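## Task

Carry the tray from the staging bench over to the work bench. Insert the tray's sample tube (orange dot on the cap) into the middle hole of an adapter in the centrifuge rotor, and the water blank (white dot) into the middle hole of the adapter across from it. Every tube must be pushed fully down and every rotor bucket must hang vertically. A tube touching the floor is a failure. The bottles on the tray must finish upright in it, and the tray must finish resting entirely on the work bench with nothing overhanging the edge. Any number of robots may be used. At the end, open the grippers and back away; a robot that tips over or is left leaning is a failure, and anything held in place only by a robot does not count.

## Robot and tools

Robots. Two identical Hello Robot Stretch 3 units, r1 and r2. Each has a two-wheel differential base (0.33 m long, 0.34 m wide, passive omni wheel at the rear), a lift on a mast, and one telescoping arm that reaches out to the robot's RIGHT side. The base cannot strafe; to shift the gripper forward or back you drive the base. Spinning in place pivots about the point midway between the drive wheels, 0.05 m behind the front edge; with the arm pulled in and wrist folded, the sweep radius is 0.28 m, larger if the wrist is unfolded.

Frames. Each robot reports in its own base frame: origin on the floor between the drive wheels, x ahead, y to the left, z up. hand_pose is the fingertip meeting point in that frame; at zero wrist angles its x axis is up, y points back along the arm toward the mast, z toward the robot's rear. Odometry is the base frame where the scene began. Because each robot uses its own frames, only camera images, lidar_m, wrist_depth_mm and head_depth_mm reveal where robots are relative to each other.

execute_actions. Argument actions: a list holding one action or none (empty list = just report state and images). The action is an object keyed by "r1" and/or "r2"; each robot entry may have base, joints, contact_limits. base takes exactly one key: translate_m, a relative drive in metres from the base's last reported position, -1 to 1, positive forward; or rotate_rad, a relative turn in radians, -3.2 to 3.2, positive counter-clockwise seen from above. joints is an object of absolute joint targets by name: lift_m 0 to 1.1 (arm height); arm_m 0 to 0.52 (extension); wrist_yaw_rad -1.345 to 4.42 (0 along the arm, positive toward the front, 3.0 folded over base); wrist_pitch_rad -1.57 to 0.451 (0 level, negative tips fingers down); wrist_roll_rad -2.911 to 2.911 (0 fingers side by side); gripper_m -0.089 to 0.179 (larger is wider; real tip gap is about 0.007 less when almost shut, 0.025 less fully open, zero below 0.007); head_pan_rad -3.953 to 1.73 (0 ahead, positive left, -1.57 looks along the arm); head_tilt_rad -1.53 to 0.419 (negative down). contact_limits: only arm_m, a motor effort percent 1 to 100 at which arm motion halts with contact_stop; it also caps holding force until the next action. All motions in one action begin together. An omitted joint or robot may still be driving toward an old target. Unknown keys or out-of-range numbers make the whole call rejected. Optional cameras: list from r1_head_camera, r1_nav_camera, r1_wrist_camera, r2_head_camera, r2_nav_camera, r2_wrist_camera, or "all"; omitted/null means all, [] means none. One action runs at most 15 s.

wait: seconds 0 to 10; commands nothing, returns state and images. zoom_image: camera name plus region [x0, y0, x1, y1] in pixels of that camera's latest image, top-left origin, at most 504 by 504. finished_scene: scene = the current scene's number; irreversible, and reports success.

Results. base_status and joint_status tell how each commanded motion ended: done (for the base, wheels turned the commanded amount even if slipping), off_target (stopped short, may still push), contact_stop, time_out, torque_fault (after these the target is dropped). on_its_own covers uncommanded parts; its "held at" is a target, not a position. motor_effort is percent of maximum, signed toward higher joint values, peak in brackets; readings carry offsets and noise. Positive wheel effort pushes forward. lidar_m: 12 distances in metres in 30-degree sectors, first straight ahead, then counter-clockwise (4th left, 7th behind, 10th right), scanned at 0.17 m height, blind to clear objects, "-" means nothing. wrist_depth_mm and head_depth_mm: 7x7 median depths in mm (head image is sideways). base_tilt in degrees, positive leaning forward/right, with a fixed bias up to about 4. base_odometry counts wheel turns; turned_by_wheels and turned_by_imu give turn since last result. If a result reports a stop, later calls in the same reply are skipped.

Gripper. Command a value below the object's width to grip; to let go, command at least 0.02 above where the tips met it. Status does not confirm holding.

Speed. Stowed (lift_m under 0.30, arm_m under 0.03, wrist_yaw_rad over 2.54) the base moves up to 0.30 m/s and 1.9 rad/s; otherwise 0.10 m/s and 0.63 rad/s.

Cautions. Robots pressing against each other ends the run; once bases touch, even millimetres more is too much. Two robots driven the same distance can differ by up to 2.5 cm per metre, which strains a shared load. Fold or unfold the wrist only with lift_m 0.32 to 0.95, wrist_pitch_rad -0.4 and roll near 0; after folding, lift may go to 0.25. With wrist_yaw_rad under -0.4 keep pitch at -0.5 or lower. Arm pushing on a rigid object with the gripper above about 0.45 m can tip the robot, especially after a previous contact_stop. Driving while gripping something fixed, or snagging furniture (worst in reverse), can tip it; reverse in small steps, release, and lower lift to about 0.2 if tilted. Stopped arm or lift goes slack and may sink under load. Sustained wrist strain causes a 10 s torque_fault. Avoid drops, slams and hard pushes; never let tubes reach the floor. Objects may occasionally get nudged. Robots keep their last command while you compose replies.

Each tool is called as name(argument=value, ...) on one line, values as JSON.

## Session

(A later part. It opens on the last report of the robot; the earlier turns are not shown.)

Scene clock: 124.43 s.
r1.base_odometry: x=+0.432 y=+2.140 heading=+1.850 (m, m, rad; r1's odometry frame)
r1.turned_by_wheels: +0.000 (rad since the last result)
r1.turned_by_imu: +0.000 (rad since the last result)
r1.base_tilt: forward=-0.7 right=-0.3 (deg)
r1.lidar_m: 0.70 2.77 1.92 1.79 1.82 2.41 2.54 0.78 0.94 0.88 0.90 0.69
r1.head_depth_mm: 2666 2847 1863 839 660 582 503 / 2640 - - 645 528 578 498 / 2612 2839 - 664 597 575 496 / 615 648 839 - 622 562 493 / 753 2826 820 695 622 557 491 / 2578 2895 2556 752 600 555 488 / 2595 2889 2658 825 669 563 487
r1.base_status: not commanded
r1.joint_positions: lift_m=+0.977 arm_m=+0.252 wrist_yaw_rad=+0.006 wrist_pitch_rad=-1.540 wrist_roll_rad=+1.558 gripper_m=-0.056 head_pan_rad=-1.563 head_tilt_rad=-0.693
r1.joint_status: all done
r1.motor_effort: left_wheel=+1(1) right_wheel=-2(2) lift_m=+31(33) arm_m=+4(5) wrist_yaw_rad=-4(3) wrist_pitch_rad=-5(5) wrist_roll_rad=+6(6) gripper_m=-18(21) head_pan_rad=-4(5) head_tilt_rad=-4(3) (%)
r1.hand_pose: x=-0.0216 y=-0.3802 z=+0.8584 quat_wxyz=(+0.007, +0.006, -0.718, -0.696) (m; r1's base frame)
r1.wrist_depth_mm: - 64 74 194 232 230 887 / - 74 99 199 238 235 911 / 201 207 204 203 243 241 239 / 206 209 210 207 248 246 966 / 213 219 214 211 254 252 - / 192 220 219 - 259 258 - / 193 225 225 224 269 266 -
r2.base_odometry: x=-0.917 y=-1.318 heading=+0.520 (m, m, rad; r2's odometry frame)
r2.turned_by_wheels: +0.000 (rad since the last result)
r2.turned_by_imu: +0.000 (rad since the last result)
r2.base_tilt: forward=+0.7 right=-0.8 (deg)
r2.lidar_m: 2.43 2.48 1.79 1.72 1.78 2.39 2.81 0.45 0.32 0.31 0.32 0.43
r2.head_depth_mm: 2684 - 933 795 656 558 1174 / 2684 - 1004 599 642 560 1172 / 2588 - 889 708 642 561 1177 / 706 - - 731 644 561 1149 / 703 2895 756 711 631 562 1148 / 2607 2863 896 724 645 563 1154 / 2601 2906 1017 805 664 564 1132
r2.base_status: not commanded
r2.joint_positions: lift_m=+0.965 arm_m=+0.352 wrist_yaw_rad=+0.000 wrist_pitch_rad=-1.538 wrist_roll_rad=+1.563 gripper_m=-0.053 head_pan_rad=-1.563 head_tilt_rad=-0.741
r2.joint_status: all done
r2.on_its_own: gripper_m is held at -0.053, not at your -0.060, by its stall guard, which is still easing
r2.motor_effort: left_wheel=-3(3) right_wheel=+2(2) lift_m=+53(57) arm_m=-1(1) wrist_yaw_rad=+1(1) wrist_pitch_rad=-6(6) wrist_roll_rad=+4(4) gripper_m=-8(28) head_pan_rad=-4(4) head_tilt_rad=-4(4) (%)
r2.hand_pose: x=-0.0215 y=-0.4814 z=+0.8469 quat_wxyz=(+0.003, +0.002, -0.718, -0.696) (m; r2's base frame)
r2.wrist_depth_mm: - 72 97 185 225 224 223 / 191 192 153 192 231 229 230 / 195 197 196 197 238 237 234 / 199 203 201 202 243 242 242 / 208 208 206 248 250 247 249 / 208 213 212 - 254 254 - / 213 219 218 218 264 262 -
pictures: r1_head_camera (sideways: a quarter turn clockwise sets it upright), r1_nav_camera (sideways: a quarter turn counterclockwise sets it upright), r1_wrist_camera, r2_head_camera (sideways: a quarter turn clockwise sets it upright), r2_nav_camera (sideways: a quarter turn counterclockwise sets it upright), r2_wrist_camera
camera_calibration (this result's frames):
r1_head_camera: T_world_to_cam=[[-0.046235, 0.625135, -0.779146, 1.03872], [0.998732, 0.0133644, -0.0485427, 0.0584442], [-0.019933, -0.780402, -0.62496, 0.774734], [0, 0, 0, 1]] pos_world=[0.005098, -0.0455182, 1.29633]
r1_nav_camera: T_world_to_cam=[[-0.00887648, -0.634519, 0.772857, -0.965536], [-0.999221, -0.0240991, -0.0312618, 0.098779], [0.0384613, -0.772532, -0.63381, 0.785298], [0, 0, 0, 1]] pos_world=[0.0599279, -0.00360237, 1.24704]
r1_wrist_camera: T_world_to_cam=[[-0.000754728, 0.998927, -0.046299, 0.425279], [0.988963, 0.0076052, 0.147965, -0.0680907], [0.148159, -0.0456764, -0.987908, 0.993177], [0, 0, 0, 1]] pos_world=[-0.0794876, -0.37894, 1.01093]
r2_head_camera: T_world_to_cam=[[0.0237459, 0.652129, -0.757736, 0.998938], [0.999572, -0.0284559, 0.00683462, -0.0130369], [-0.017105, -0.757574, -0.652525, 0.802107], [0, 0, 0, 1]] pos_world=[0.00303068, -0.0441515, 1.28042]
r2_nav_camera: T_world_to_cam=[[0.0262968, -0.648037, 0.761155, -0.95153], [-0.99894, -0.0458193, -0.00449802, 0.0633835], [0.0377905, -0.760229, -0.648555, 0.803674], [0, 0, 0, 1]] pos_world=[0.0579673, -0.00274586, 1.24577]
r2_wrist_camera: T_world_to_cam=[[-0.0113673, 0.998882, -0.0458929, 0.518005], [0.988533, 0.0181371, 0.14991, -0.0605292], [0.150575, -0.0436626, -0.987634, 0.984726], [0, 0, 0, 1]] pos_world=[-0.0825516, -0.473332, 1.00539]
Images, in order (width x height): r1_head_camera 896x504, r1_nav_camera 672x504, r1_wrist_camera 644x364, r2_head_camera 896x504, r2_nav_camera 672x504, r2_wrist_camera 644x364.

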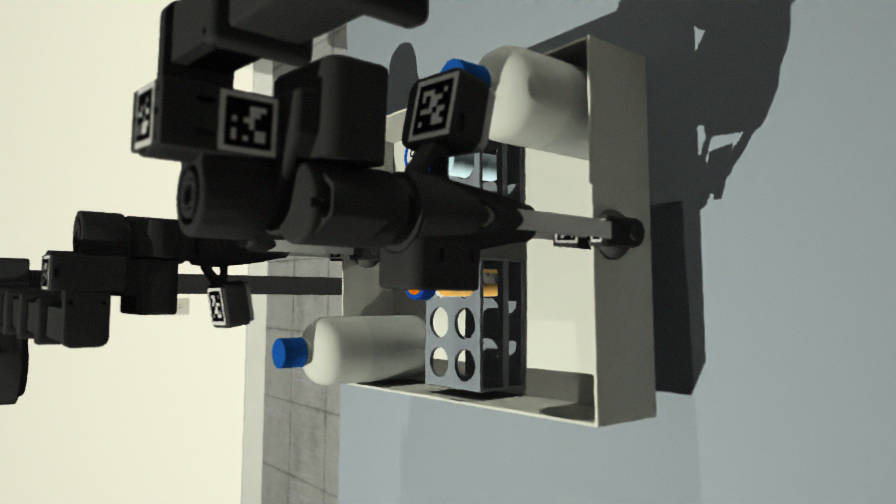

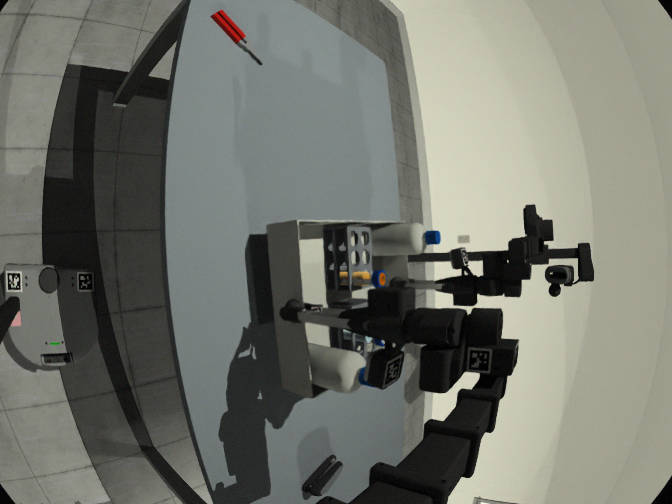

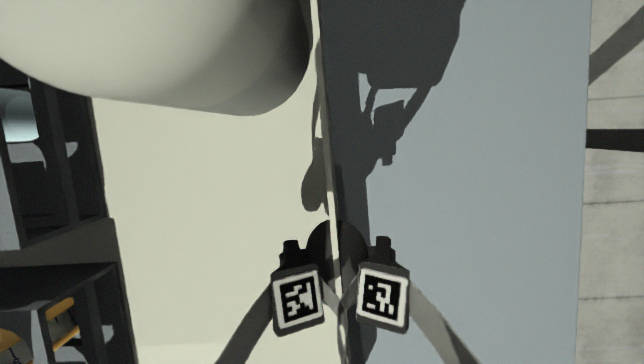

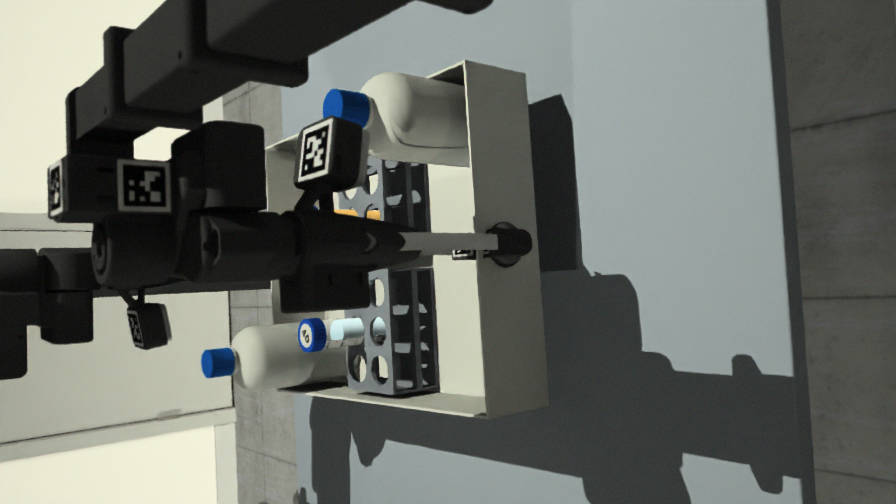

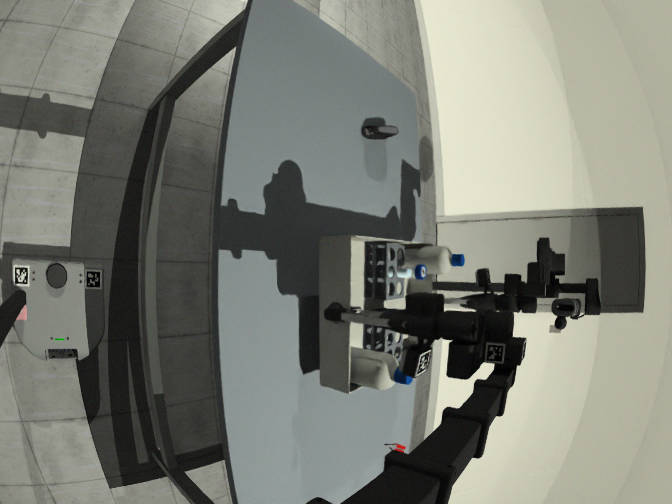

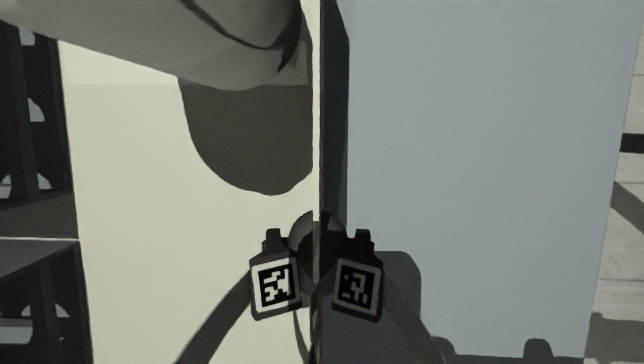

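execute_actions(actions=[{"r1":{"base":{"rotate_rad":0.03},"joints":{"lift_m":0.99}},"r2":{"joints":{"lift_m":0.979,"gripper_m":-0.065}}}], cameras=[])

execute_actions(actions=[{"r1":{"base":{"translate_m":-0.022}}}], cameras=[])

execute_actions(actions=[{"r1":{"base":{"rotate_rad":0.03}}}], cameras=[])

execute_actions(actions=[{"r1":{"base":{"translate_m":-0.25}},"r2":{"base":{"translate_m":0.25}}}], cameras=["r1_wrist_camera","r2_wrist_camera","r1_nav_camera","r2_nav_camera"])

Scene clock: 128.77 s.
r1.base_odometry: x=+0.432 y=+2.140 heading=+1.880 (m, m, rad; r1's odometry frame)
r1.turned_by_wheels: +0.030 (rad since the last result)
r1.turned_by_imu: +0.030 (rad since the last result)
r1.base_tilt: forward=-0.7 right=-0.2 (deg)
r1.lidar_m: 2.75 2.67 1.90 1.79 1.84 2.47 2.53 0.77 0.93 0.88 0.91 0.69
r1.head_depth_mm: 2636 - 2705 866 643 583 502 / 2611 - - 499 519 579 498 / 2540 - - 667 610 576 496 / 603 694 1443 658 615 573 494 / 2557 2921 728 691 604 568 491 / 2594 2913 2662 778 601 566 489 / 2609 2914 2663 824 669 563 487
r1.base_status: done
r1.joint_positions: lift_m=+0.990 arm_m=+0.252 wrist_yaw_rad=+0.002 wrist_pitch_rad=-1.539 wrist_roll_rad=+1.561 gripper_m=-0.056 head_pan_rad=-1.563 head_tilt_rad=-0.693
r1.joint_status: all done
r1.motor_effort: left_wheel=-2(2) right_wheel=+2(2) lift_m=+32(35) arm_m=+5(4) wrist_yaw_rad=-2(4) wrist_pitch_rad=-5(5) wrist_roll_rad=+4(6) gripper_m=-20(20) head_pan_rad=-5(5) head_tilt_rad=-3(3) (%)
r1.hand_pose: x=-0.0216 y=-0.3803 z=+0.8714 quat_wxyz=(+0.005, +0.004, -0.718, -0.696) (m; r1's base frame)
r1.wrist_depth_mm: - 64 72 193 245 241 913 / 178 75 100 196 251 250 957 / 202 204 204 203 255 252 961 / 206 210 209 206 261 257 986 / 217 215 213 211 265 265 - / 193 220 219 - 274 269 - / 195 227 227 223 283 277 -
r2.base_odometry: x=-0.917 y=-1.318 heading=+0.520 (m, m, rad; r2's odometry frame)
r2.turned_by_wheels: +0.000 (rad since the last result)
r2.turned_by_imu: +0.000 (rad since the last result)
r2.base_tilt: forward=+0.7 right=-0.7 (deg)
r2.lidar_m: 2.44 2.48 1.79 1.72 1.78 2.41 2.80 0.45 0.32 0.31 0.32 0.43
r2.head_depth_mm: 2645 - 971 793 658 559 1172 / 2609 2971 582 591 642 559 1167 / - - 737 615 643 561 1180 / 689 - - 709 644 560 1158 / 1192 2821 729 709 644 563 1153 / 2588 2834 909 704 644 562 1151 / 2621 2884 1023 803 661 562 1138
r2.base_status: not commanded
r2.joint_positions: lift_m=+0.978 arm_m=+0.352 wrist_yaw_rad=-0.002 wrist_pitch_rad=-1.541 wrist_roll_rad=+1.571 gripper_m=-0.063 head_pan_rad=-1.563 head_tilt_rad=-0.741
r2.joint_status: all done
r2.motor_effort: left_wheel=-4(3) right_wheel=+2(2) lift_m=+53(55) arm_m=-1(1) wrist_yaw_rad=+1(2) wrist_pitch_rad=-4(6) wrist_roll_rad=-1(4) gripper_m=-30(97) head_pan_rad=-4(4) head_tilt_rad=-3(3) (%)
r2.hand_pose: x=-0.0215 y=-0.4805 z=+0.8600 quat_wxyz=(+0.000, -0.001, -0.717, -0.697) (m; r2's base frame)
r2.wrist_depth_mm: 186 74 95 186 239 236 237 / 191 192 159 192 244 242 244 / 194 197 195 197 250 249 250 / 201 201 202 202 257 255 - / 206 208 206 261 264 262 - / 207 212 211 - 268 269 - / 214 219 217 277 278 276 -
pictures: none
No camera images: the call's "cameras" was empty. Leave "cameras" out to get every camera's image.

Scene clock: 130.23 s.
r1.base_odometry: x=+0.439 y=+2.119 heading=+1.880 (m, m, rad; r1's odometry frame)
r1.turned_by_wheels: +0.000 (rad since the last result)
r1.turned_by_imu: +0.000 (rad since the last result)
r1.base_tilt: forward=-0.7 right=-0.2 (deg)
r1.lidar_m: 2.77 2.68 1.90 1.79 1.83 2.47 2.51 0.75 0.93 0.88 0.91 0.71
r1.head_depth_mm: 2622 - 2694 855 644 583 502 / 2608 - - 499 528 579 499 / 2622 - - 662 590 575 497 / 605 688 822 674 615 573 493 / 660 2889 737 671 604 570 491 / 2612 2906 1039 753 572 566 490 / 2585 2929 2655 824 669 563 487
r1.base_status: done
r1.joint_positions: lift_m=+0.990 arm_m=+0.252 wrist_yaw_rad=+0.005 wrist_pitch_rad=-1.539 wrist_roll_rad=+1.559 gripper_m=-0.056 head_pan_rad=-1.563 head_tilt_rad=-0.693
r1.joint_status: not commanded
r1.motor_effort: left_wheel=+1(4) right_wheel=-2(2) lift_m=+31(32) arm_m=+3(4) wrist_yaw_rad=-4(4) wrist_pitch_rad=-5(6) wrist_roll_rad=+5(5) gripper_m=-20(19) head_pan_rad=-4(4) head_tilt_rad=-3(2) (%)
r1.hand_pose: x=-0.0216 y=-0.3805 z=+0.8714 quat_wxyz=(+0.007, +0.006, -0.718, -0.696) (m; r1's base frame)
r1.wrist_depth_mm: - 64 75 193 243 238 928 / - 74 99 197 249 246 922 / 202 207 204 205 256 251 963 / 205 211 210 207 259 260 954 / 215 217 213 210 268 263 - / 193 220 219 - 272 270 - / 192 226 225 224 284 279 -
r2.base_odometry: x=-0.917 y=-1.318 heading=+0.520 (m, m, rad; r2's odometry frame)
r2.turned_by_wheels: +0.000 (rad since the last result)
r2.turned_by_imu: +0.000 (rad since the last result)
r2.base_tilt: forward=+0.7 right=-0.9 (deg)
r2.lidar_m: 2.43 2.48 1.79 1.72 1.78 2.40 2.80 0.45 0.32 0.31 0.32 0.43
r2.head_depth_mm: 2651 - 970 796 656 559 1166 / 2594 2954 590 600 661 560 1170 / - - 787 620 643 562 1174 / 2525 - - 711 644 560 1153 / 691 2832 750 714 644 563 1156 / 2592 2798 834 711 645 563 1159 / 2608 2922 1017 804 664 563 1135
r2.base_status: not commanded
r2.joint_positions: lift_m=+0.978 arm_m=+0.352 wrist_yaw_rad=+0.002 wrist_pitch_rad=-1.541 wrist_roll_rad=+1.567 gripper_m=-0.057 head_pan_rad=-1.563 head_tilt_rad=-0.741
r2.joint_status: not commanded
r2.on_its_own: gripper_m is held at -0.058, not at your -0.065, by its stall guard, which is still easing
r2.motor_effort: left_wheel=-2(3) right_wheel=-2(2) lift_m=+53(53) arm_m=-1(1) wrist_yaw_rad=-1(2) wrist_pitch_rad=-4(4) wrist_roll_rad=+2(2) gripper_m=-27(31) head_pan_rad=-4(4) head_tilt_rad=-3(4) (%)
r2.hand_pose: x=-0.0216 y=-0.4805 z=+0.8600 quat_wxyz=(+0.002, +0.002, -0.717, -0.697) (m; r2's base frame)
r2.wrist_depth_mm: - 72 98 235 238 236 237 / 190 192 154 242 244 243 243 / 195 196 195 248 250 250 250 / 199 202 201 254 257 256 - / 208 207 206 261 263 263 - / 207 213 212 - 269 269 - / 194 219 218 219 279 276 -
pictures: none
No camera images: the call's "cameras" was empty. Leave "cameras" out to get every camera's image.

Scene clock: 130.87 s.
r1.base_odometry: x=+0.439 y=+2.119 heading=+1.910 (m, m, rad; r1's odometry frame)
r1.turned_by_wheels: +0.030 (rad since the last result)
r1.turned_by_imu: +0.030 (rad since the last result)
r1.base_tilt: forward=-0.8 right=-0.3 (deg)
r1.lidar_m: 2.77 2.60 1.88 1.79 1.86 2.54 2.52 0.75 0.92 0.88 0.91 0.71
r1.head_depth_mm: 2602 - 2716 868 643 581 501 / 2601 - - 498 518 579 498 / 2537 - - 666 610 576 496 / 603 694 1442 659 616 571 493 / 2580 2945 729 675 603 570 491 / 2633 2923 2672 771 552 567 489 / 2635 2937 2673 824 669 564 487
r1.base_status: done
r1.joint_positions: lift_m=+0.990 arm_m=+0.252 wrist_yaw_rad=+0.002 wrist_pitch_rad=-1.539 wrist_roll_rad=+1.562 gripper_m=-0.056 head_pan_rad=-1.563 head_tilt_rad=-0.693
r1.joint_status: not commanded
r1.motor_effort: left_wheel=+0(4) right_wheel=+2(3) lift_m=+31(32) arm_m=+4(4) wrist_yaw_rad=-2(3) wrist_pitch_rad=-6(6) wrist_roll_rad=+4(6) gripper_m=-19(19) head_pan_rad=-4(4) head_tilt_rad=-3(3) (%)
r1.hand_pose: x=-0.0216 y=-0.3805 z=+0.8714 quat_wxyz=(+0.004, +0.004, -0.718, -0.696) (m; r1's base frame)
r1.wrist_depth_mm: - 64 72 192 247 242 972 / 178 76 100 197 250 248 923 / 201 205 204 203 257 252 984 / 204 208 209 205 262 258 962 / 219 216 213 209 266 261 - / 192 222 219 - 271 269 - / 195 226 224 223 285 278 -
r2.base_odometry: x=-0.917 y=-1.318 heading=+0.520 (m, m, rad; r2's odometry frame)
r2.turned_by_wheels: +0.000 (rad since the last result)
r2.turned_by_imu: +0.000 (rad since the last result)
r2.base_tilt: forward=+0.6 right=-0.9 (deg)
r2.lidar_m: 2.44 2.47 1.79 1.72 1.77 2.40 2.81 0.45 0.33 0.31 0.32 0.44
r2.head_depth_mm: 2670 - 968 795 658 560 1171 / 2597 2912 585 595 658 560 1173 / - - 788 617 643 562 1174 / 688 - - 712 644 562 1154 / 768 1346 734 712 646 563 1161 / 2607 2839 816 712 644 563 1150 / 2590 2943 1020 806 660 564 1134
r2.base_status: not commanded
r2.joint_positions: lift_m=+0.978 arm_m=+0.352 wrist_yaw_rad=+0.002 wrist_pitch_rad=-1.541 wrist_roll_rad=+1.567 gripper_m=-0.054 head_pan_rad=-1.563 head_tilt_rad=-0.741
r2.joint_status: not commanded
r2.on_its_own: gripper_m is held at -0.055, not at your -0.065, by its stall guard, which is still easing
r2.motor_effort: left_wheel=-2(3) right_wheel=+0(2) lift_m=+53(53) arm_m=-1(1) wrist_yaw_rad=+0(1) wrist_pitch_rad=-4(4) wrist_roll_rad=+2(2) gripper_m=-25(28) head_pan_rad=-4(4) head_tilt_rad=-3(3) (%)
r2.hand_pose: x=-0.0216 y=-0.4805 z=+0.8600 quat_wxyz=(+0.002, +0.002, -0.717, -0.697) (m; r2's base frame)
r2.wrist_depth_mm: - 71 96 186 238 236 236 / 191 192 153 192 245 242 243 / 195 197 196 196 250 249 249 / 198 202 201 202 257 255 - / 207 208 206 261 263 262 - / 208 214 210 - 269 269 - / 213 219 217 218 279 277 -
pictures: none
No camera images: the call's "cameras" was empty. Leave "cameras" out to get every camera's image.

Scene clock: 134.60 s.
r1.base_odometry: x=+0.522 y=+1.884 heading=+1.910 (m, m, rad; r1's odometry frame)
r1.turned_by_wheels: +0.000 (rad since the last result)
r1.turned_by_imu: +0.000 (rad since the last result)
r1.base_tilt: forward=-0.7 right=-0.2 (deg)
r1.lidar_m: 0.96 2.59 1.84 1.78 1.87 2.54 2.26 0.52 0.92 0.89 0.92 0.96
r1.head_depth_mm: 2612 - 2710 869 637 582 502 / 2588 - - 499 518 578 498 / 2538 - - 666 609 575 496 / 603 695 1427 656 615 573 493 / 2530 2928 728 693 603 570 492 / 2612 2928 2671 777 600 566 489 / 2621 2944 2657 825 669 563 487
r1.base_status: done
r1.joint_positions: lift_m=+0.990 arm_m=+0.252 wrist_yaw_rad=+0.002 wrist_pitch_rad=-1.540 wrist_roll_rad=+1.562 gripper_m=-0.056 head_pan_rad=-1.563 head_tilt_rad=-0.693
r1.joint_status: not commanded
r1.motor_effort: left_wheel=-1(4) right_wheel=+1(2) lift_m=+31(31) arm_m=+4(4) wrist_yaw_rad=-2(2) wrist_pitch_rad=-5(6) wrist_roll_rad=+4(4) gripper_m=-20(20) head_pan_rad=-5(4) head_tilt_rad=-3(3) (%)
r1.hand_pose: x=-0.0216 y=-0.3802 z=+0.8714 quat_wxyz=(+0.004, +0.004, -0.718, -0.696) (m; r1's base frame)
r1.wrist_depth_mm: - 64 71 193 245 241 932 / 179 75 100 195 249 249 961 / 201 206 204 200 256 254 971 / 206 210 209 209 258 260 - / 216 216 214 211 269 263 - / 192 222 219 - 274 272 - / 194 227 225 223 285 277 -
r2.base_odometry: x=-0.700 y=-1.194 heading=+0.520 (m, m, rad; r2's odometry frame)
r2.turned_by_wheels: +0.000 (rad since the last result)
r2.turned_by_imu: -0.001 (rad since the last result)
r2.base_tilt: forward=+0.6 right=-0.7 (deg)
r2.lidar_m: 2.18 2.49 1.80 1.72 1.78 2.41 3.03 0.44 0.32 0.31 0.32 0.43
r2.head_depth_mm: 2655 - 968 793 657 559 1166 / 2602 2973 586 596 659 561 1170 / - - 786 617 643 560 1156 / 689 - - 711 643 561 1153 / 777 1346 729 713 643 562 1156 / 2636 2897 819 711 644 564 1135 / 2599 2921 1023 801 661 564 1131
r2.base_status: done
r2.joint_positions: lift_m=+0.978 arm_m=+0.352 wrist_yaw_rad=+0.002 wrist_pitch_rad=-1.542 wrist_roll_rad=+1.567 gripper_m=-0.051 head_pan_rad=-1.563 head_tilt_rad=-0.741
r2.joint_status: not commanded
r2.on_its_own: gripper_m is held at -0.052, not at your -0.065, by its stall guard, which is not easing now
r2.motor_effort: left_wheel=-3(4) right_wheel=+1(8) lift_m=+53(53) arm_m=-1(2) wrist_yaw_rad=-1(0) wrist_pitch_rad=-4(4) wrist_roll_rad=+2(2) gripper_m=-24(26) head_pan_rad=-4(4) head_tilt_rad=-3(3) (%)
r2.hand_pose: x=-0.0216 y=-0.4804 z=+0.8600 quat_wxyz=(+0.002, +0.002, -0.717, -0.697) (m; r2's base frame)
r2.wrist_depth_mm: - 71 96 186 238 236 236 / 190 192 152 191 244 243 242 / 194 197 195 197 250 249 249 / 197 202 201 202 257 256 256 / 206 207 206 233 263 263 - / 208 213 211 - 271 270 - / 212 219 218 219 278 276 -
pictures: r1_nav_camera (sideways: a quarter turn counterclockwise sets it upright), r1_wrist_camera, r2_nav_camera (sideways: a quarter turn counterclockwise sets it upright), r2_wrist_camera
camera_calibration (this result's frames):
r1_nav_camera: T_world_to_cam=[[-0.00887655, -0.634518, 0.772857, -0.965536], [-0.999221, -0.024099, -0.0312618, 0.098779], [0.0384612, -0.772532, -0.63381, 0.785298], [0, 0, 0, 1]] pos_world=[0.0599279, -0.00360239, 1.24704]
r1_wrist_camera: T_world_to_cam=[[0.00723837, 0.998914, -0.0460355, 0.425753], [0.988974, -0.000341572, 0.148089, -0.073206], [0.147912, -0.0465998, -0.987902, 1.00565], [0, 0, 0, 1]] pos_world=[-0.0794307, -0.378452, 1.02392]
r2_nav_camera: T_world_to_cam=[[0.0262969, -0.648037, 0.761155, -0.95153], [-0.99894, -0.0458195, -0.00449802, 0.0633835], [0.0377906, -0.760229, -0.648555, 0.803674], [0, 0, 0, 1]] pos_world=[0.0579673, -0.00274585, 1.24577]
r2_wrist_camera: T_world_to_cam=[[-0.00975233, 0.999076, -0.0418536, 0.51422], [0.988544, 0.0159371, 0.150088, -0.0636833], [0.150617, -0.0399104, -0.987786, 0.999618], [0, 0, 0, 1]] pos_world=[-0.0825904, -0.472834, 1.01849]
Images, in order (width x height): r1_nav_camera 672x504, r1_wrist_camera 644x364, r2_nav_camera 672x504, r2_wrist_camera 644x364.

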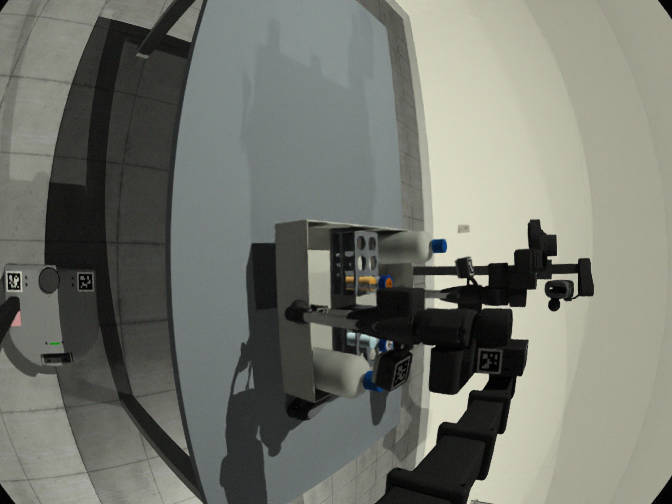

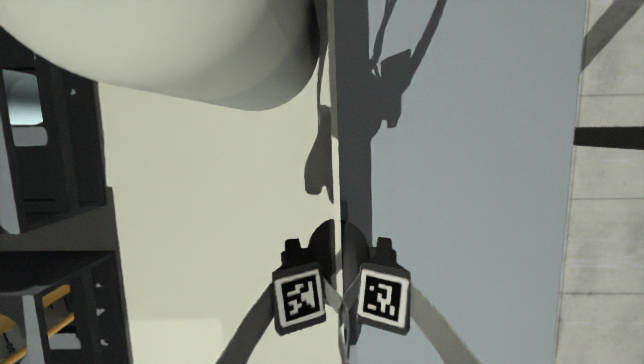

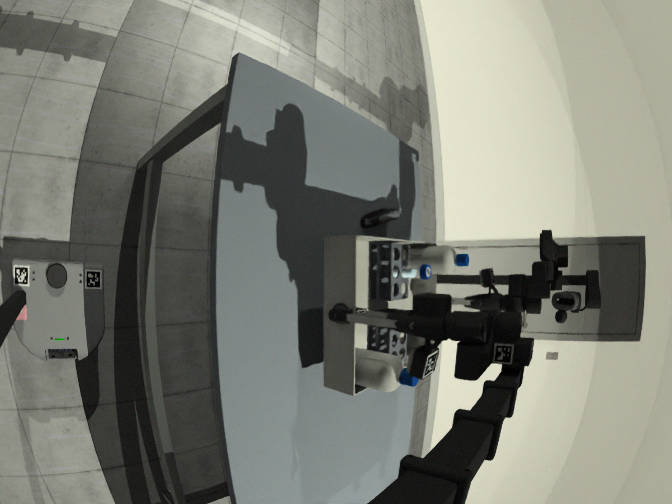

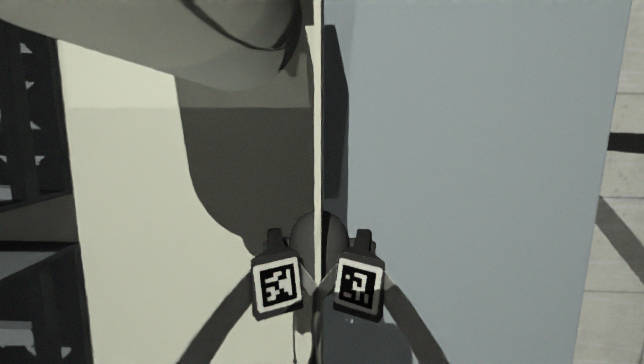

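execute_actions(actions=[{"r1":{"joints":{"lift_m":1.05}},"r2":{"joints":{"lift_m":1.038}}}], cameras=[])

execute_actions(actions=[{"r1":{"base":{"translate_m":-0.5}},"r2":{"base":{"translate_m":0.5},"joints":{"head_pan_rad":-0.9}}}], cameras=["r1_wrist_camera","r2_wrist_camera","r2_nav_camera"])

Scene clock: 139.47 s.
r1.base_odometry: x=+0.522 y=+1.884 heading=+1.910 (m, m, rad; r1's odometry frame)
r1.turned_by_wheels: +0.000 (rad since the last result)
r1.turned_by_imu: +0.000 (rad since the last result)
r1.base_tilt: forward=-0.7 right=-0.3 (deg)
r1.lidar_m: 0.95 2.59 1.85 1.79 1.86 2.55 2.26 0.52 0.92 0.89 0.92 0.96
r1.head_depth_mm: - 2903 2967 458 518 582 501 / - - 3066 475 503 579 499 / - - - 616 516 576 495 / 593 1305 - 613 546 572 494 / 2606 2839 710 614 516 570 492 / 2605 2942 1037 607 502 567 490 / 2635 2906 2653 825 669 564 487
r1.base_status: not commanded
r1.joint_positions: lift_m=+1.050 arm_m=+0.252 wrist_yaw_rad=+0.002 wrist_pitch_rad=-1.540 wrist_roll_rad=+1.562 gripper_m=-0.056 head_pan_rad=-1.563 head_tilt_rad=-0.693
r1.joint_status: all done
r1.motor_effort: left_wheel=-1(0) right_wheel=+1(1) lift_m=+31(32) arm_m=+4(4) wrist_yaw_rad=-1(1) wrist_pitch_rad=-5(5) wrist_roll_rad=+4(4) gripper_m=-20(19) head_pan_rad=-4(4) head_tilt_rad=-3(3) (%)
r1.hand_pose: x=-0.0216 y=-0.3800 z=+0.9314 quat_wxyz=(+0.004, +0.004, -0.718, -0.697) (m; r1's base frame)
r1.wrist_depth_mm: - 64 71 192 300 299 953 / 178 76 100 197 305 305 - / 201 204 204 203 315 310 - / 206 210 209 209 323 317 - / 216 217 215 210 329 328 - / 193 221 219 - 337 338 - / 196 227 226 224 347 346 -
r2.base_odometry: x=-0.700 y=-1.194 heading=+0.520 (m, m, rad; r2's odometry frame)
r2.turned_by_wheels: +0.000 (rad since the last result)
r2.turned_by_imu: +0.000 (rad since the last result)
r2.base_tilt: forward=+0.7 right=-0.9 (deg)
r2.lidar_m: 2.18 2.49 1.80 1.72 1.78 2.41 3.04 0.44 0.32 0.31 0.32 0.43
r2.head_depth_mm: - 2970 1005 770 657 558 1170 / 2712 2941 530 580 660 561 1171 / - 2921 704 587 657 560 1150 / - - 706 681 659 563 1152 / 1180 1255 699 586 660 563 1150 / 2572 822 705 576 661 562 1142 / 2623 2921 1019 803 663 563 1136
r2.base_status: not commanded
r2.joint_positions: lift_m=+1.037 arm_m=+0.352 wrist_yaw_rad=+0.002 wrist_pitch_rad=-1.542 wrist_roll_rad=+1.567 gripper_m=-0.051 head_pan_rad=-1.563 head_tilt_rad=-0.741
r2.joint_status: all done
r2.on_its_own: gripper_m is held at -0.052, not at your -0.065, by its stall guard, which is not easing now
r2.motor_effort: left_wheel=-3(4) right_wheel=+1(1) lift_m=+53(54) arm_m=-1(1) wrist_yaw_rad=-1(1) wrist_pitch_rad=-4(4) wrist_roll_rad=+2(2) gripper_m=-24(24) head_pan_rad=-3(4) head_tilt_rad=-3(3) (%)
r2.hand_pose: x=-0.0216 y=-0.4803 z=+0.9190 quat_wxyz=(+0.002, +0.002, -0.717, -0.697) (m; r2's base frame)
r2.wrist_depth_mm: - 71 96 186 292 292 975 / 190 191 153 192 300 300 - / 193 196 196 197 308 304 - / 197 202 201 201 315 315 - / 206 206 206 265 324 323 - / 207 213 211 - 332 331 - / 212 219 217 218 345 343 -
pictures: none
No camera images: the call's "cameras" was empty. Leave "cameras" out to get every camera's image.

Scene clock: 145.90 s.
r1.base_odometry: x=+0.688 y=+1.412 heading=+1.909 (m, m, rad; r1's odometry frame)
r1.turned_by_wheels: +0.000 (rad since the last result)
r1.turned_by_imu: -0.001 (rad since the last result)
r1.base_tilt: forward=-0.8 right=-0.3 (deg)
r1.lidar_m: 1.45 2.59 1.85 1.77 1.86 2.52 1.76 1.96 3.13 0.24 0.92 1.25
r1.head_depth_mm: - 2898 2984 457 516 1430 1229 / - - 3097 475 502 1421 1224 / - - - 616 514 1421 1217 / 592 1318 - 613 545 585 503 / 2635 2828 698 611 513 570 491 / 2628 2960 1037 607 512 566 489 / 2634 2924 2675 826 670 564 488
r1.base_status: done
r1.joint_positions: lift_m=+1.050 arm_m=+0.252 wrist_yaw_rad=+0.002 wrist_pitch_rad=-1.543 wrist_roll_rad=+1.562 gripper_m=-0.056 head_pan_rad=-1.563 head_tilt_rad=-0.693
r1.joint_status: not commanded
r1.motor_effort: left_wheel=-1(5) right_wheel=+1(2) lift_m=+32(31) arm_m=+4(5) wrist_yaw_rad=-1(2) wrist_pitch_rad=-4(5) wrist_roll_rad=+4(4) gripper_m=-20(19) head_pan_rad=-5(5) head_tilt_rad=-3(3) (%)
r1.hand_pose: x=-0.0216 y=-0.3792 z=+0.9315 quat_wxyz=(+0.004, +0.004, -0.716, -0.698) (m; r1's base frame)
r1.wrist_depth_mm: - 64 71 192 - - 977 / 179 75 99 194 - - - / 200 207 203 202 - - - / 205 211 210 205 326 - - / 217 215 213 209 330 334 - / 192 219 219 - 334 334 - / 196 226 225 225 345 - -
r2.base_odometry: x=-0.266 y=-0.945 heading=+0.520 (m, m, rad; r2's odometry frame)
r2.turned_by_wheels: +0.000 (rad since the last result)
r2.turned_by_imu: -0.002 (rad since the last result)
r2.base_tilt: forward=+0.8 right=-0.8 (deg)
r2.lidar_m: 1.69 2.49 1.81 1.73 1.79 2.42 1.26 0.43 0.30 0.30 3.08 1.91
r2.head_depth_mm: 2681 2930 2440 1886 1537 1374 1188 / 2832 3007 2467 1947 1608 1365 1189 / 2990 3232 2472 1954 1618 1377 1194 / 3203 3345 2466 1960 1617 1374 1193 / 3374 3409 2454 1954 1624 1373 1199 / 3584 3388 2503 1961 1613 1371 1204 / 3832 3426 2523 1943 1628 1378 1197
r2.base_status: done
r2.joint_positions: lift_m=+1.037 arm_m=+0.352 wrist_yaw_rad=+0.002 wrist_pitch_rad=-1.545 wrist_roll_rad=+1.567 gripper_m=-0.051 head_pan_rad=-0.907 head_tilt_rad=-0.741
r2.joint_status: all done
r2.on_its_own: gripper_m is held at -0.052, not at your -0.065, by its stall guard, which is not easing now
r2.motor_effort: left_wheel=-3(3) right_wheel=+1(8) lift_m=+53(53) arm_m=-1(1) wrist_yaw_rad=-1(1) wrist_pitch_rad=-3(4) wrist_roll_rad=+2(2) gripper_m=-24(24) head_pan_rad=+5(48) head_tilt_rad=-3(3) (%)
r2.hand_pose: x=-0.0216 y=-0.4795 z=+0.9191 quat_wxyz=(+0.002, +0.002, -0.716, -0.698) (m; r2's base frame)
r2.wrist_depth_mm: - 71 95 186 292 293 971 / 190 191 152 192 300 302 - / 194 196 195 197 309 306 - / 197 202 201 201 315 313 - / 206 207 206 204 - - - / 206 212 210 - - - - / 212 218 218 220 - - -
pictures: r1_wrist_camera, r2_nav_camera (sideways: a quarter turn counterclockwise sets it upright), r2_wrist_camera
camera_calibration (this result's frames):
r1_wrist_camera: T_world_to_cam=[[0.00723354, 0.999074, -0.0424117, 0.424272], [0.988975, -0.000874292, 0.14808, -0.0822913], [0.147906, -0.0430152, -0.988066, 1.06654], [0, 0, 0, 1]] pos_world=[-0.0794314, -0.378074, 1.08399]
r2_nav_camera: T_world_to_cam=[[0.416163, -0.497445, 0.761155, -0.953908], [-0.763582, -0.645695, -0.00449802, 0.0619478], [0.493711, -0.579332, -0.648555, 0.800893], [0, 0, 0, 1]] pos_world=[0.0488733, 0.0294651, 1.24577]
r2_wrist_camera: T_world_to_cam=[[-0.00975847, 0.999211, -0.0384907, 0.51279], [0.988545, 0.0154377, 0.150136, -0.0728448], [0.150611, -0.0365847, -0.987916, 1.05972], [0, 0, 0, 1]] pos_world=[-0.082591, -0.472491, 1.07759]
Images, in order (width x height): r1_wrist_camera 644x364, r2_nav_camera 672x504, r2_wrist_camera 644x364.

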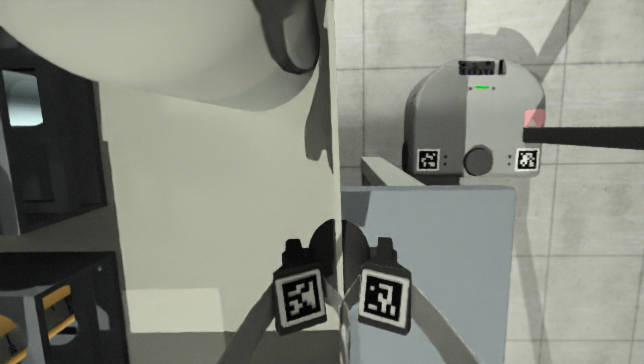

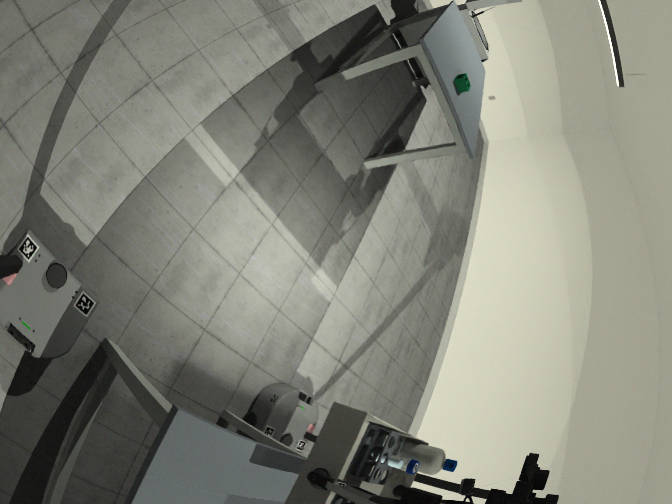

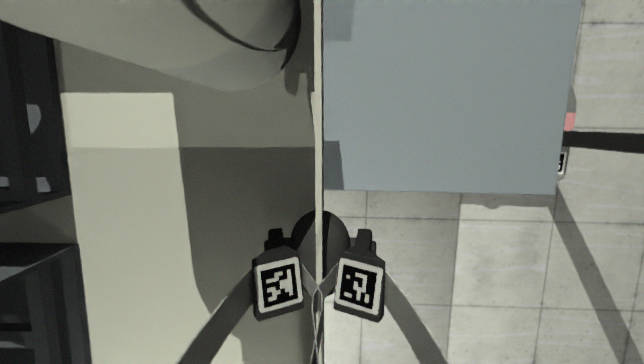

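execute_actions(actions=[{"r1":{"base":{"translate_m":-0.7}},"r2":{"base":{"translate_m":0.7}}}], cameras=[])

execute_actions(actions=[{"r1":{"base":{"translate_m":-0.6},"joints":{"head_pan_rad":-2.2}},"r2":{"base":{"translate_m":0.6}}}], cameras=["r1_wrist_camera","r2_wrist_camera","r2_nav_camera","r1_nav_camera"])

Scene clock: 155.63 s.
r1.base_odometry: x=+0.920 y=+0.752 heading=+1.909 (m, m, rad; r1's odometry frame)
r1.turned_by_wheels: +0.000 (rad since the last result)
r1.turned_by_imu: -0.001 (rad since the last result)
r1.base_tilt: forward=-0.8 right=-0.3 (deg)
r1.lidar_m: 2.15 2.58 1.87 1.79 1.85 2.51 1.07 1.07 3.13 1.20 1.14 0.75
r1.head_depth_mm: - 2935 2938 454 513 1433 1234 / - - 3094 474 500 1420 1228 / - - - 617 512 1412 1218 / 593 1320 - 610 543 1405 1213 / 2628 2818 695 613 509 1402 1205 / 2612 2972 2566 607 508 1392 1201 / 2656 2942 2646 2035 1645 1385 1196
r1.base_status: done
r1.joint_positions: lift_m=+1.050 arm_m=+0.252 wrist_yaw_rad=+0.002 wrist_pitch_rad=-1.549 wrist_roll_rad=+1.562 gripper_m=-0.056 head_pan_rad=-1.563 head_tilt_rad=-0.693
r1.joint_status: not commanded
r1.motor_effort: left_wheel=-1(4) right_wheel=+1(3) lift_m=+31(31) arm_m=+4(5) wrist_yaw_rad=-2(2) wrist_pitch_rad=-1(3) wrist_roll_rad=+4(4) gripper_m=-18(20) head_pan_rad=-4(4) head_tilt_rad=-2(2) (%)
r1.hand_pose: x=-0.0216 y=-0.3778 z=+0.9316 quat_wxyz=(+0.004, +0.004, -0.715, -0.700) (m; r1's base frame)
r1.wrist_depth_mm: - 63 70 131 - - 966 / 179 75 97 195 - - - / 198 204 203 202 - - - / 202 210 207 207 - - - / 219 216 214 211 - - - / 190 220 218 - - - - / 194 224 225 225 - - -
r2.base_odometry: x=+0.342 y=-0.598 heading=+0.520 (m, m, rad; r2's odometry frame)
r2.turned_by_wheels: +0.000 (rad since the last result)
r2.turned_by_imu: -0.002 (rad since the last result)
r2.base_tilt: forward=+0.8 right=-0.8 (deg)
r2.lidar_m: 1.01 2.53 1.82 1.74 1.81 2.43 1.21 0.81 1.19 1.19 3.07 1.01
r2.head_depth_mm: 2651 2884 2484 1884 1533 1366 1194 / 2831 3057 2487 1942 1614 1370 1188 / 2972 3134 2450 1954 1621 1373 1197 / 3148 3299 2486 1956 1618 1376 1196 / 3373 3387 2477 1959 1619 1376 1201 / 3592 3364 2231 1838 1632 1373 1202 / 3852 1399 2292 1960 1626 1376 1203
r2.base_status: done
r2.joint_positions: lift_m=+1.037 arm_m=+0.352 wrist_yaw_rad=+0.002 wrist_pitch_rad=-1.551 wrist_roll_rad=+1.567 gripper_m=-0.051 head_pan_rad=-0.907 head_tilt_rad=-0.741
r2.joint_status: not commanded
r2.on_its_own: gripper_m is held at -0.052, not at your -0.065, by its stall guard, which is not easing now
r2.motor_effort: left_wheel=-2(2) right_wheel=+0(8) lift_m=+53(53) arm_m=-1(1) wrist_yaw_rad=+0(0) wrist_pitch_rad=-1(3) wrist_roll_rad=+2(2) gripper_m=-24(25) head_pan_rad=+5(5) head_tilt_rad=-3(4) (%)
r2.hand_pose: x=-0.0216 y=-0.4780 z=+0.9192 quat_wxyz=(+0.002, +0.002, -0.714, -0.700) (m; r2's base frame)
r2.wrist_depth_mm: - 70 94 186 - - - / 189 191 151 191 - - - / 193 195 195 196 - - - / 197 200 201 201 - - - / 206 206 205 204 - - - / 205 211 210 - - - - / 209 217 217 219 - - -
pictures: none
No camera images: the call's "cameras" was empty. Leave "cameras" out to get every camera's image.

Scene clock: 163.07 s.
r1.base_odometry: x=+1.120 y=+0.186 heading=+1.909 (m, m, rad; r1's odometry frame)
r1.turned_by_wheels: +0.000 (rad since the last result)
r1.turned_by_imu: -0.001 (rad since the last result)
r1.base_tilt: forward=-0.7 right=-0.3 (deg)
r1.lidar_m: 1.34 2.54 1.85 1.78 1.85 2.49 1.88 0.51 1.00 1.19 3.12 1.59
r1.head_depth_mm: - - - - 686 1436 1234 / 3647 - - - 712 829 1201 / - - - 799 1559 1415 1152 / - - - 864 1634 1405 1206 / - - 1012 1871 1547 1401 1206 / - - 2363 505 1524 1394 1203 / - 3052 2761 448 484 1385 1199
r1.base_status: done
r1.joint_positions: lift_m=+1.050 arm_m=+0.252 wrist_yaw_rad=+0.002 wrist_pitch_rad=-1.555 wrist_roll_rad=+1.562 gripper_m=-0.056 head_pan_rad=-2.193 head_tilt_rad=-0.693
r1.joint_status: all done
r1.motor_effort: left_wheel=-1(4) right_wheel=+0(4) lift_m=+31(31) arm_m=+4(5) wrist_yaw_rad=-1(2) wrist_pitch_rad=+2(2) wrist_roll_rad=+4(4) gripper_m=-21(21) head_pan_rad=-5(52) head_tilt_rad=-3(3) (%)
r1.hand_pose: x=-0.0216 y=-0.3764 z=+0.9317 quat_wxyz=(+0.004, +0.004, -0.713, -0.702) (m; r1's base frame)
r1.wrist_depth_mm: - 63 69 124 - - - / 187 74 96 195 - - - / 198 204 203 202 - - - / 202 209 207 208 - - - / 215 214 213 212 - - - / 190 220 217 - - - - / 194 226 223 224 - - -
r2.base_odometry: x=+0.862 y=-0.300 heading=+0.520 (m, m, rad; r2's odometry frame)
r2.turned_by_wheels: +0.000 (rad since the last result)
r2.turned_by_imu: -0.002 (rad since the last result)
r2.base_tilt: forward=+0.7 right=-0.7 (deg)
r2.lidar_m: 0.98 2.55 1.84 1.76 1.81 2.45 1.39 1.64 3.08 1.18 0.98 0.45
r2.head_depth_mm: 2641 2892 2454 1879 1532 1367 1195 / 2810 3036 1114 1842 1597 1381 1196 / 2971 3161 1016 1801 1534 1366 1205 / 3144 3285 1014 825 1609 1377 1194 / 3320 3405 1017 800 779 1373 1149 / 3533 3399 938 804 662 772 1094 / 3780 1401 1023 802 662 1381 1175
r2.base_status: done
r2.joint_positions: lift_m=+1.037 arm_m=+0.352 wrist_yaw_rad=+0.002 wrist_pitch_rad=-1.554 wrist_roll_rad=+1.567 gripper_m=-0.051 head_pan_rad=-0.907 head_tilt_rad=-0.741
r2.joint_status: not commanded
r2.on_its_own: gripper_m is held at -0.052, not at your -0.065, by its stall guard, which is not easing now
r2.motor_effort: left_wheel=-2(2) right_wheel=+0(7) lift_m=+53(53) arm_m=+0(1) wrist_yaw_rad=+0(2) wrist_pitch_rad=+1(0) wrist_roll_rad=+2(2) gripper_m=-25(24) head_pan_rad=+4(4) head_tilt_rad=-4(3) (%)
r2.hand_pose: x=-0.0216 y=-0.4771 z=+0.9192 quat_wxyz=(+0.002, +0.002, -0.713, -0.701) (m; r2's base frame)
r2.wrist_depth_mm: - 69 93 186 - - - / 188 190 149 191 - - - / 193 195 194 197 - - - / 196 200 199 202 - - - / 204 205 205 203 - - - / 205 211 211 - - - - / 210 218 217 219 - - -
pictures: r1_nav_camera (sideways: a quarter turn counterclockwise sets it upright), r1_wrist_camera, r2_nav_camera (sideways: a quarter turn counterclockwise sets it upright), r2_wrist_camera
camera_calibration (this result's frames):
r1_nav_camera: T_world_to_cam=[[-0.380668, -0.507725, 0.772857, -0.963268], [-0.821963, 0.568683, -0.0312618, 0.0976977], [-0.423638, -0.64716, -0.63381, 0.788117], [0, 0, 0, 1]] pos_world=[0.0474944, -0.0345965, 1.24704]
r1_wrist_camera: T_world_to_cam=[[0.00721904, 0.999486, -0.0312278, 0.411145], [0.988978, -0.00251784, 0.148039, -0.0828945], [0.147884, -0.0319523, -0.988488, 1.07142], [0, 0, 0, 1]] pos_world=[-0.0794339, -0.376908, 1.0842]
r2_nav_camera: T_world_to_cam=[[0.4162, -0.497415, 0.761155, -0.953909], [-0.763534, -0.645752, -0.00449802, 0.0619475], [0.493754, -0.579296, -0.648555, 0.800893], [0, 0, 0, 1]] pos_world=[0.0488712, 0.0294683, 1.24577]
r2_wrist_camera: T_world_to_cam=[[-0.00977617, 0.999516, -0.0295446, 0.50235], [0.988547, 0.0141102, 0.150253, -0.0736445], [0.150597, -0.0277373, -0.988206, 1.06446], [0, 0, 0, 1]] pos_world=[-0.0825927, -0.471542, 1.07781]
Images, in order (width x height): r1_nav_camera 672x504, r1_wrist_camera 644x364, r2_nav_camera 672x504, r2_wrist_camera 644x364.

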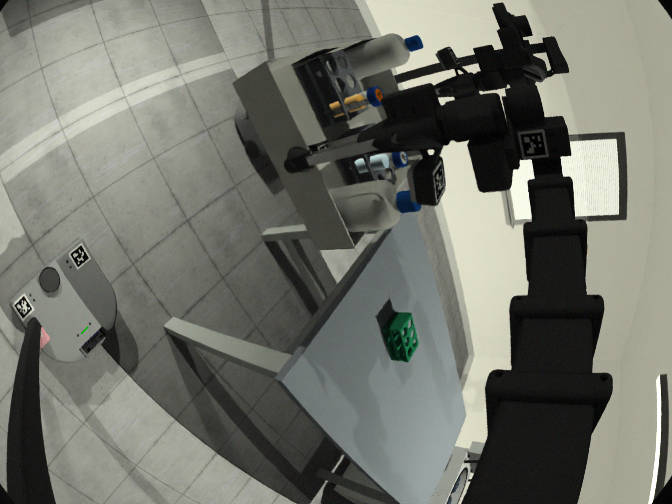

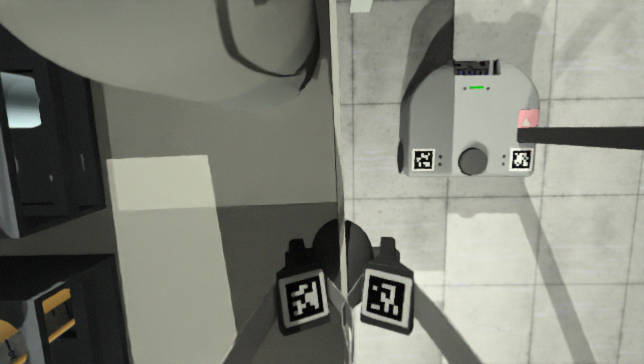

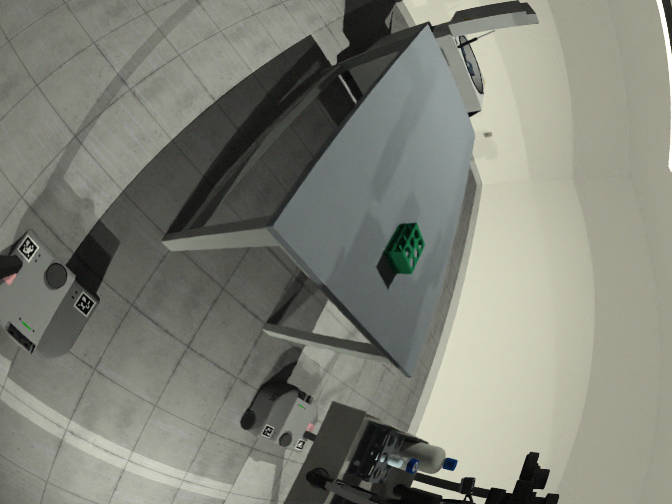

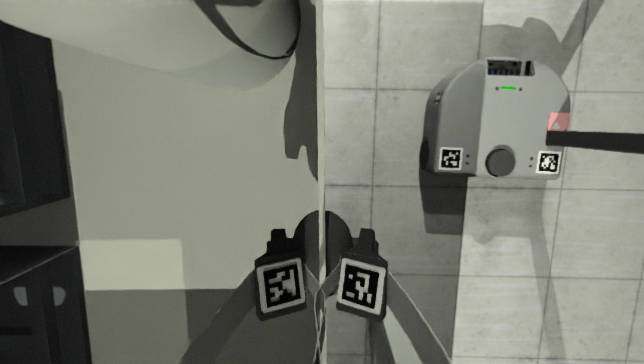

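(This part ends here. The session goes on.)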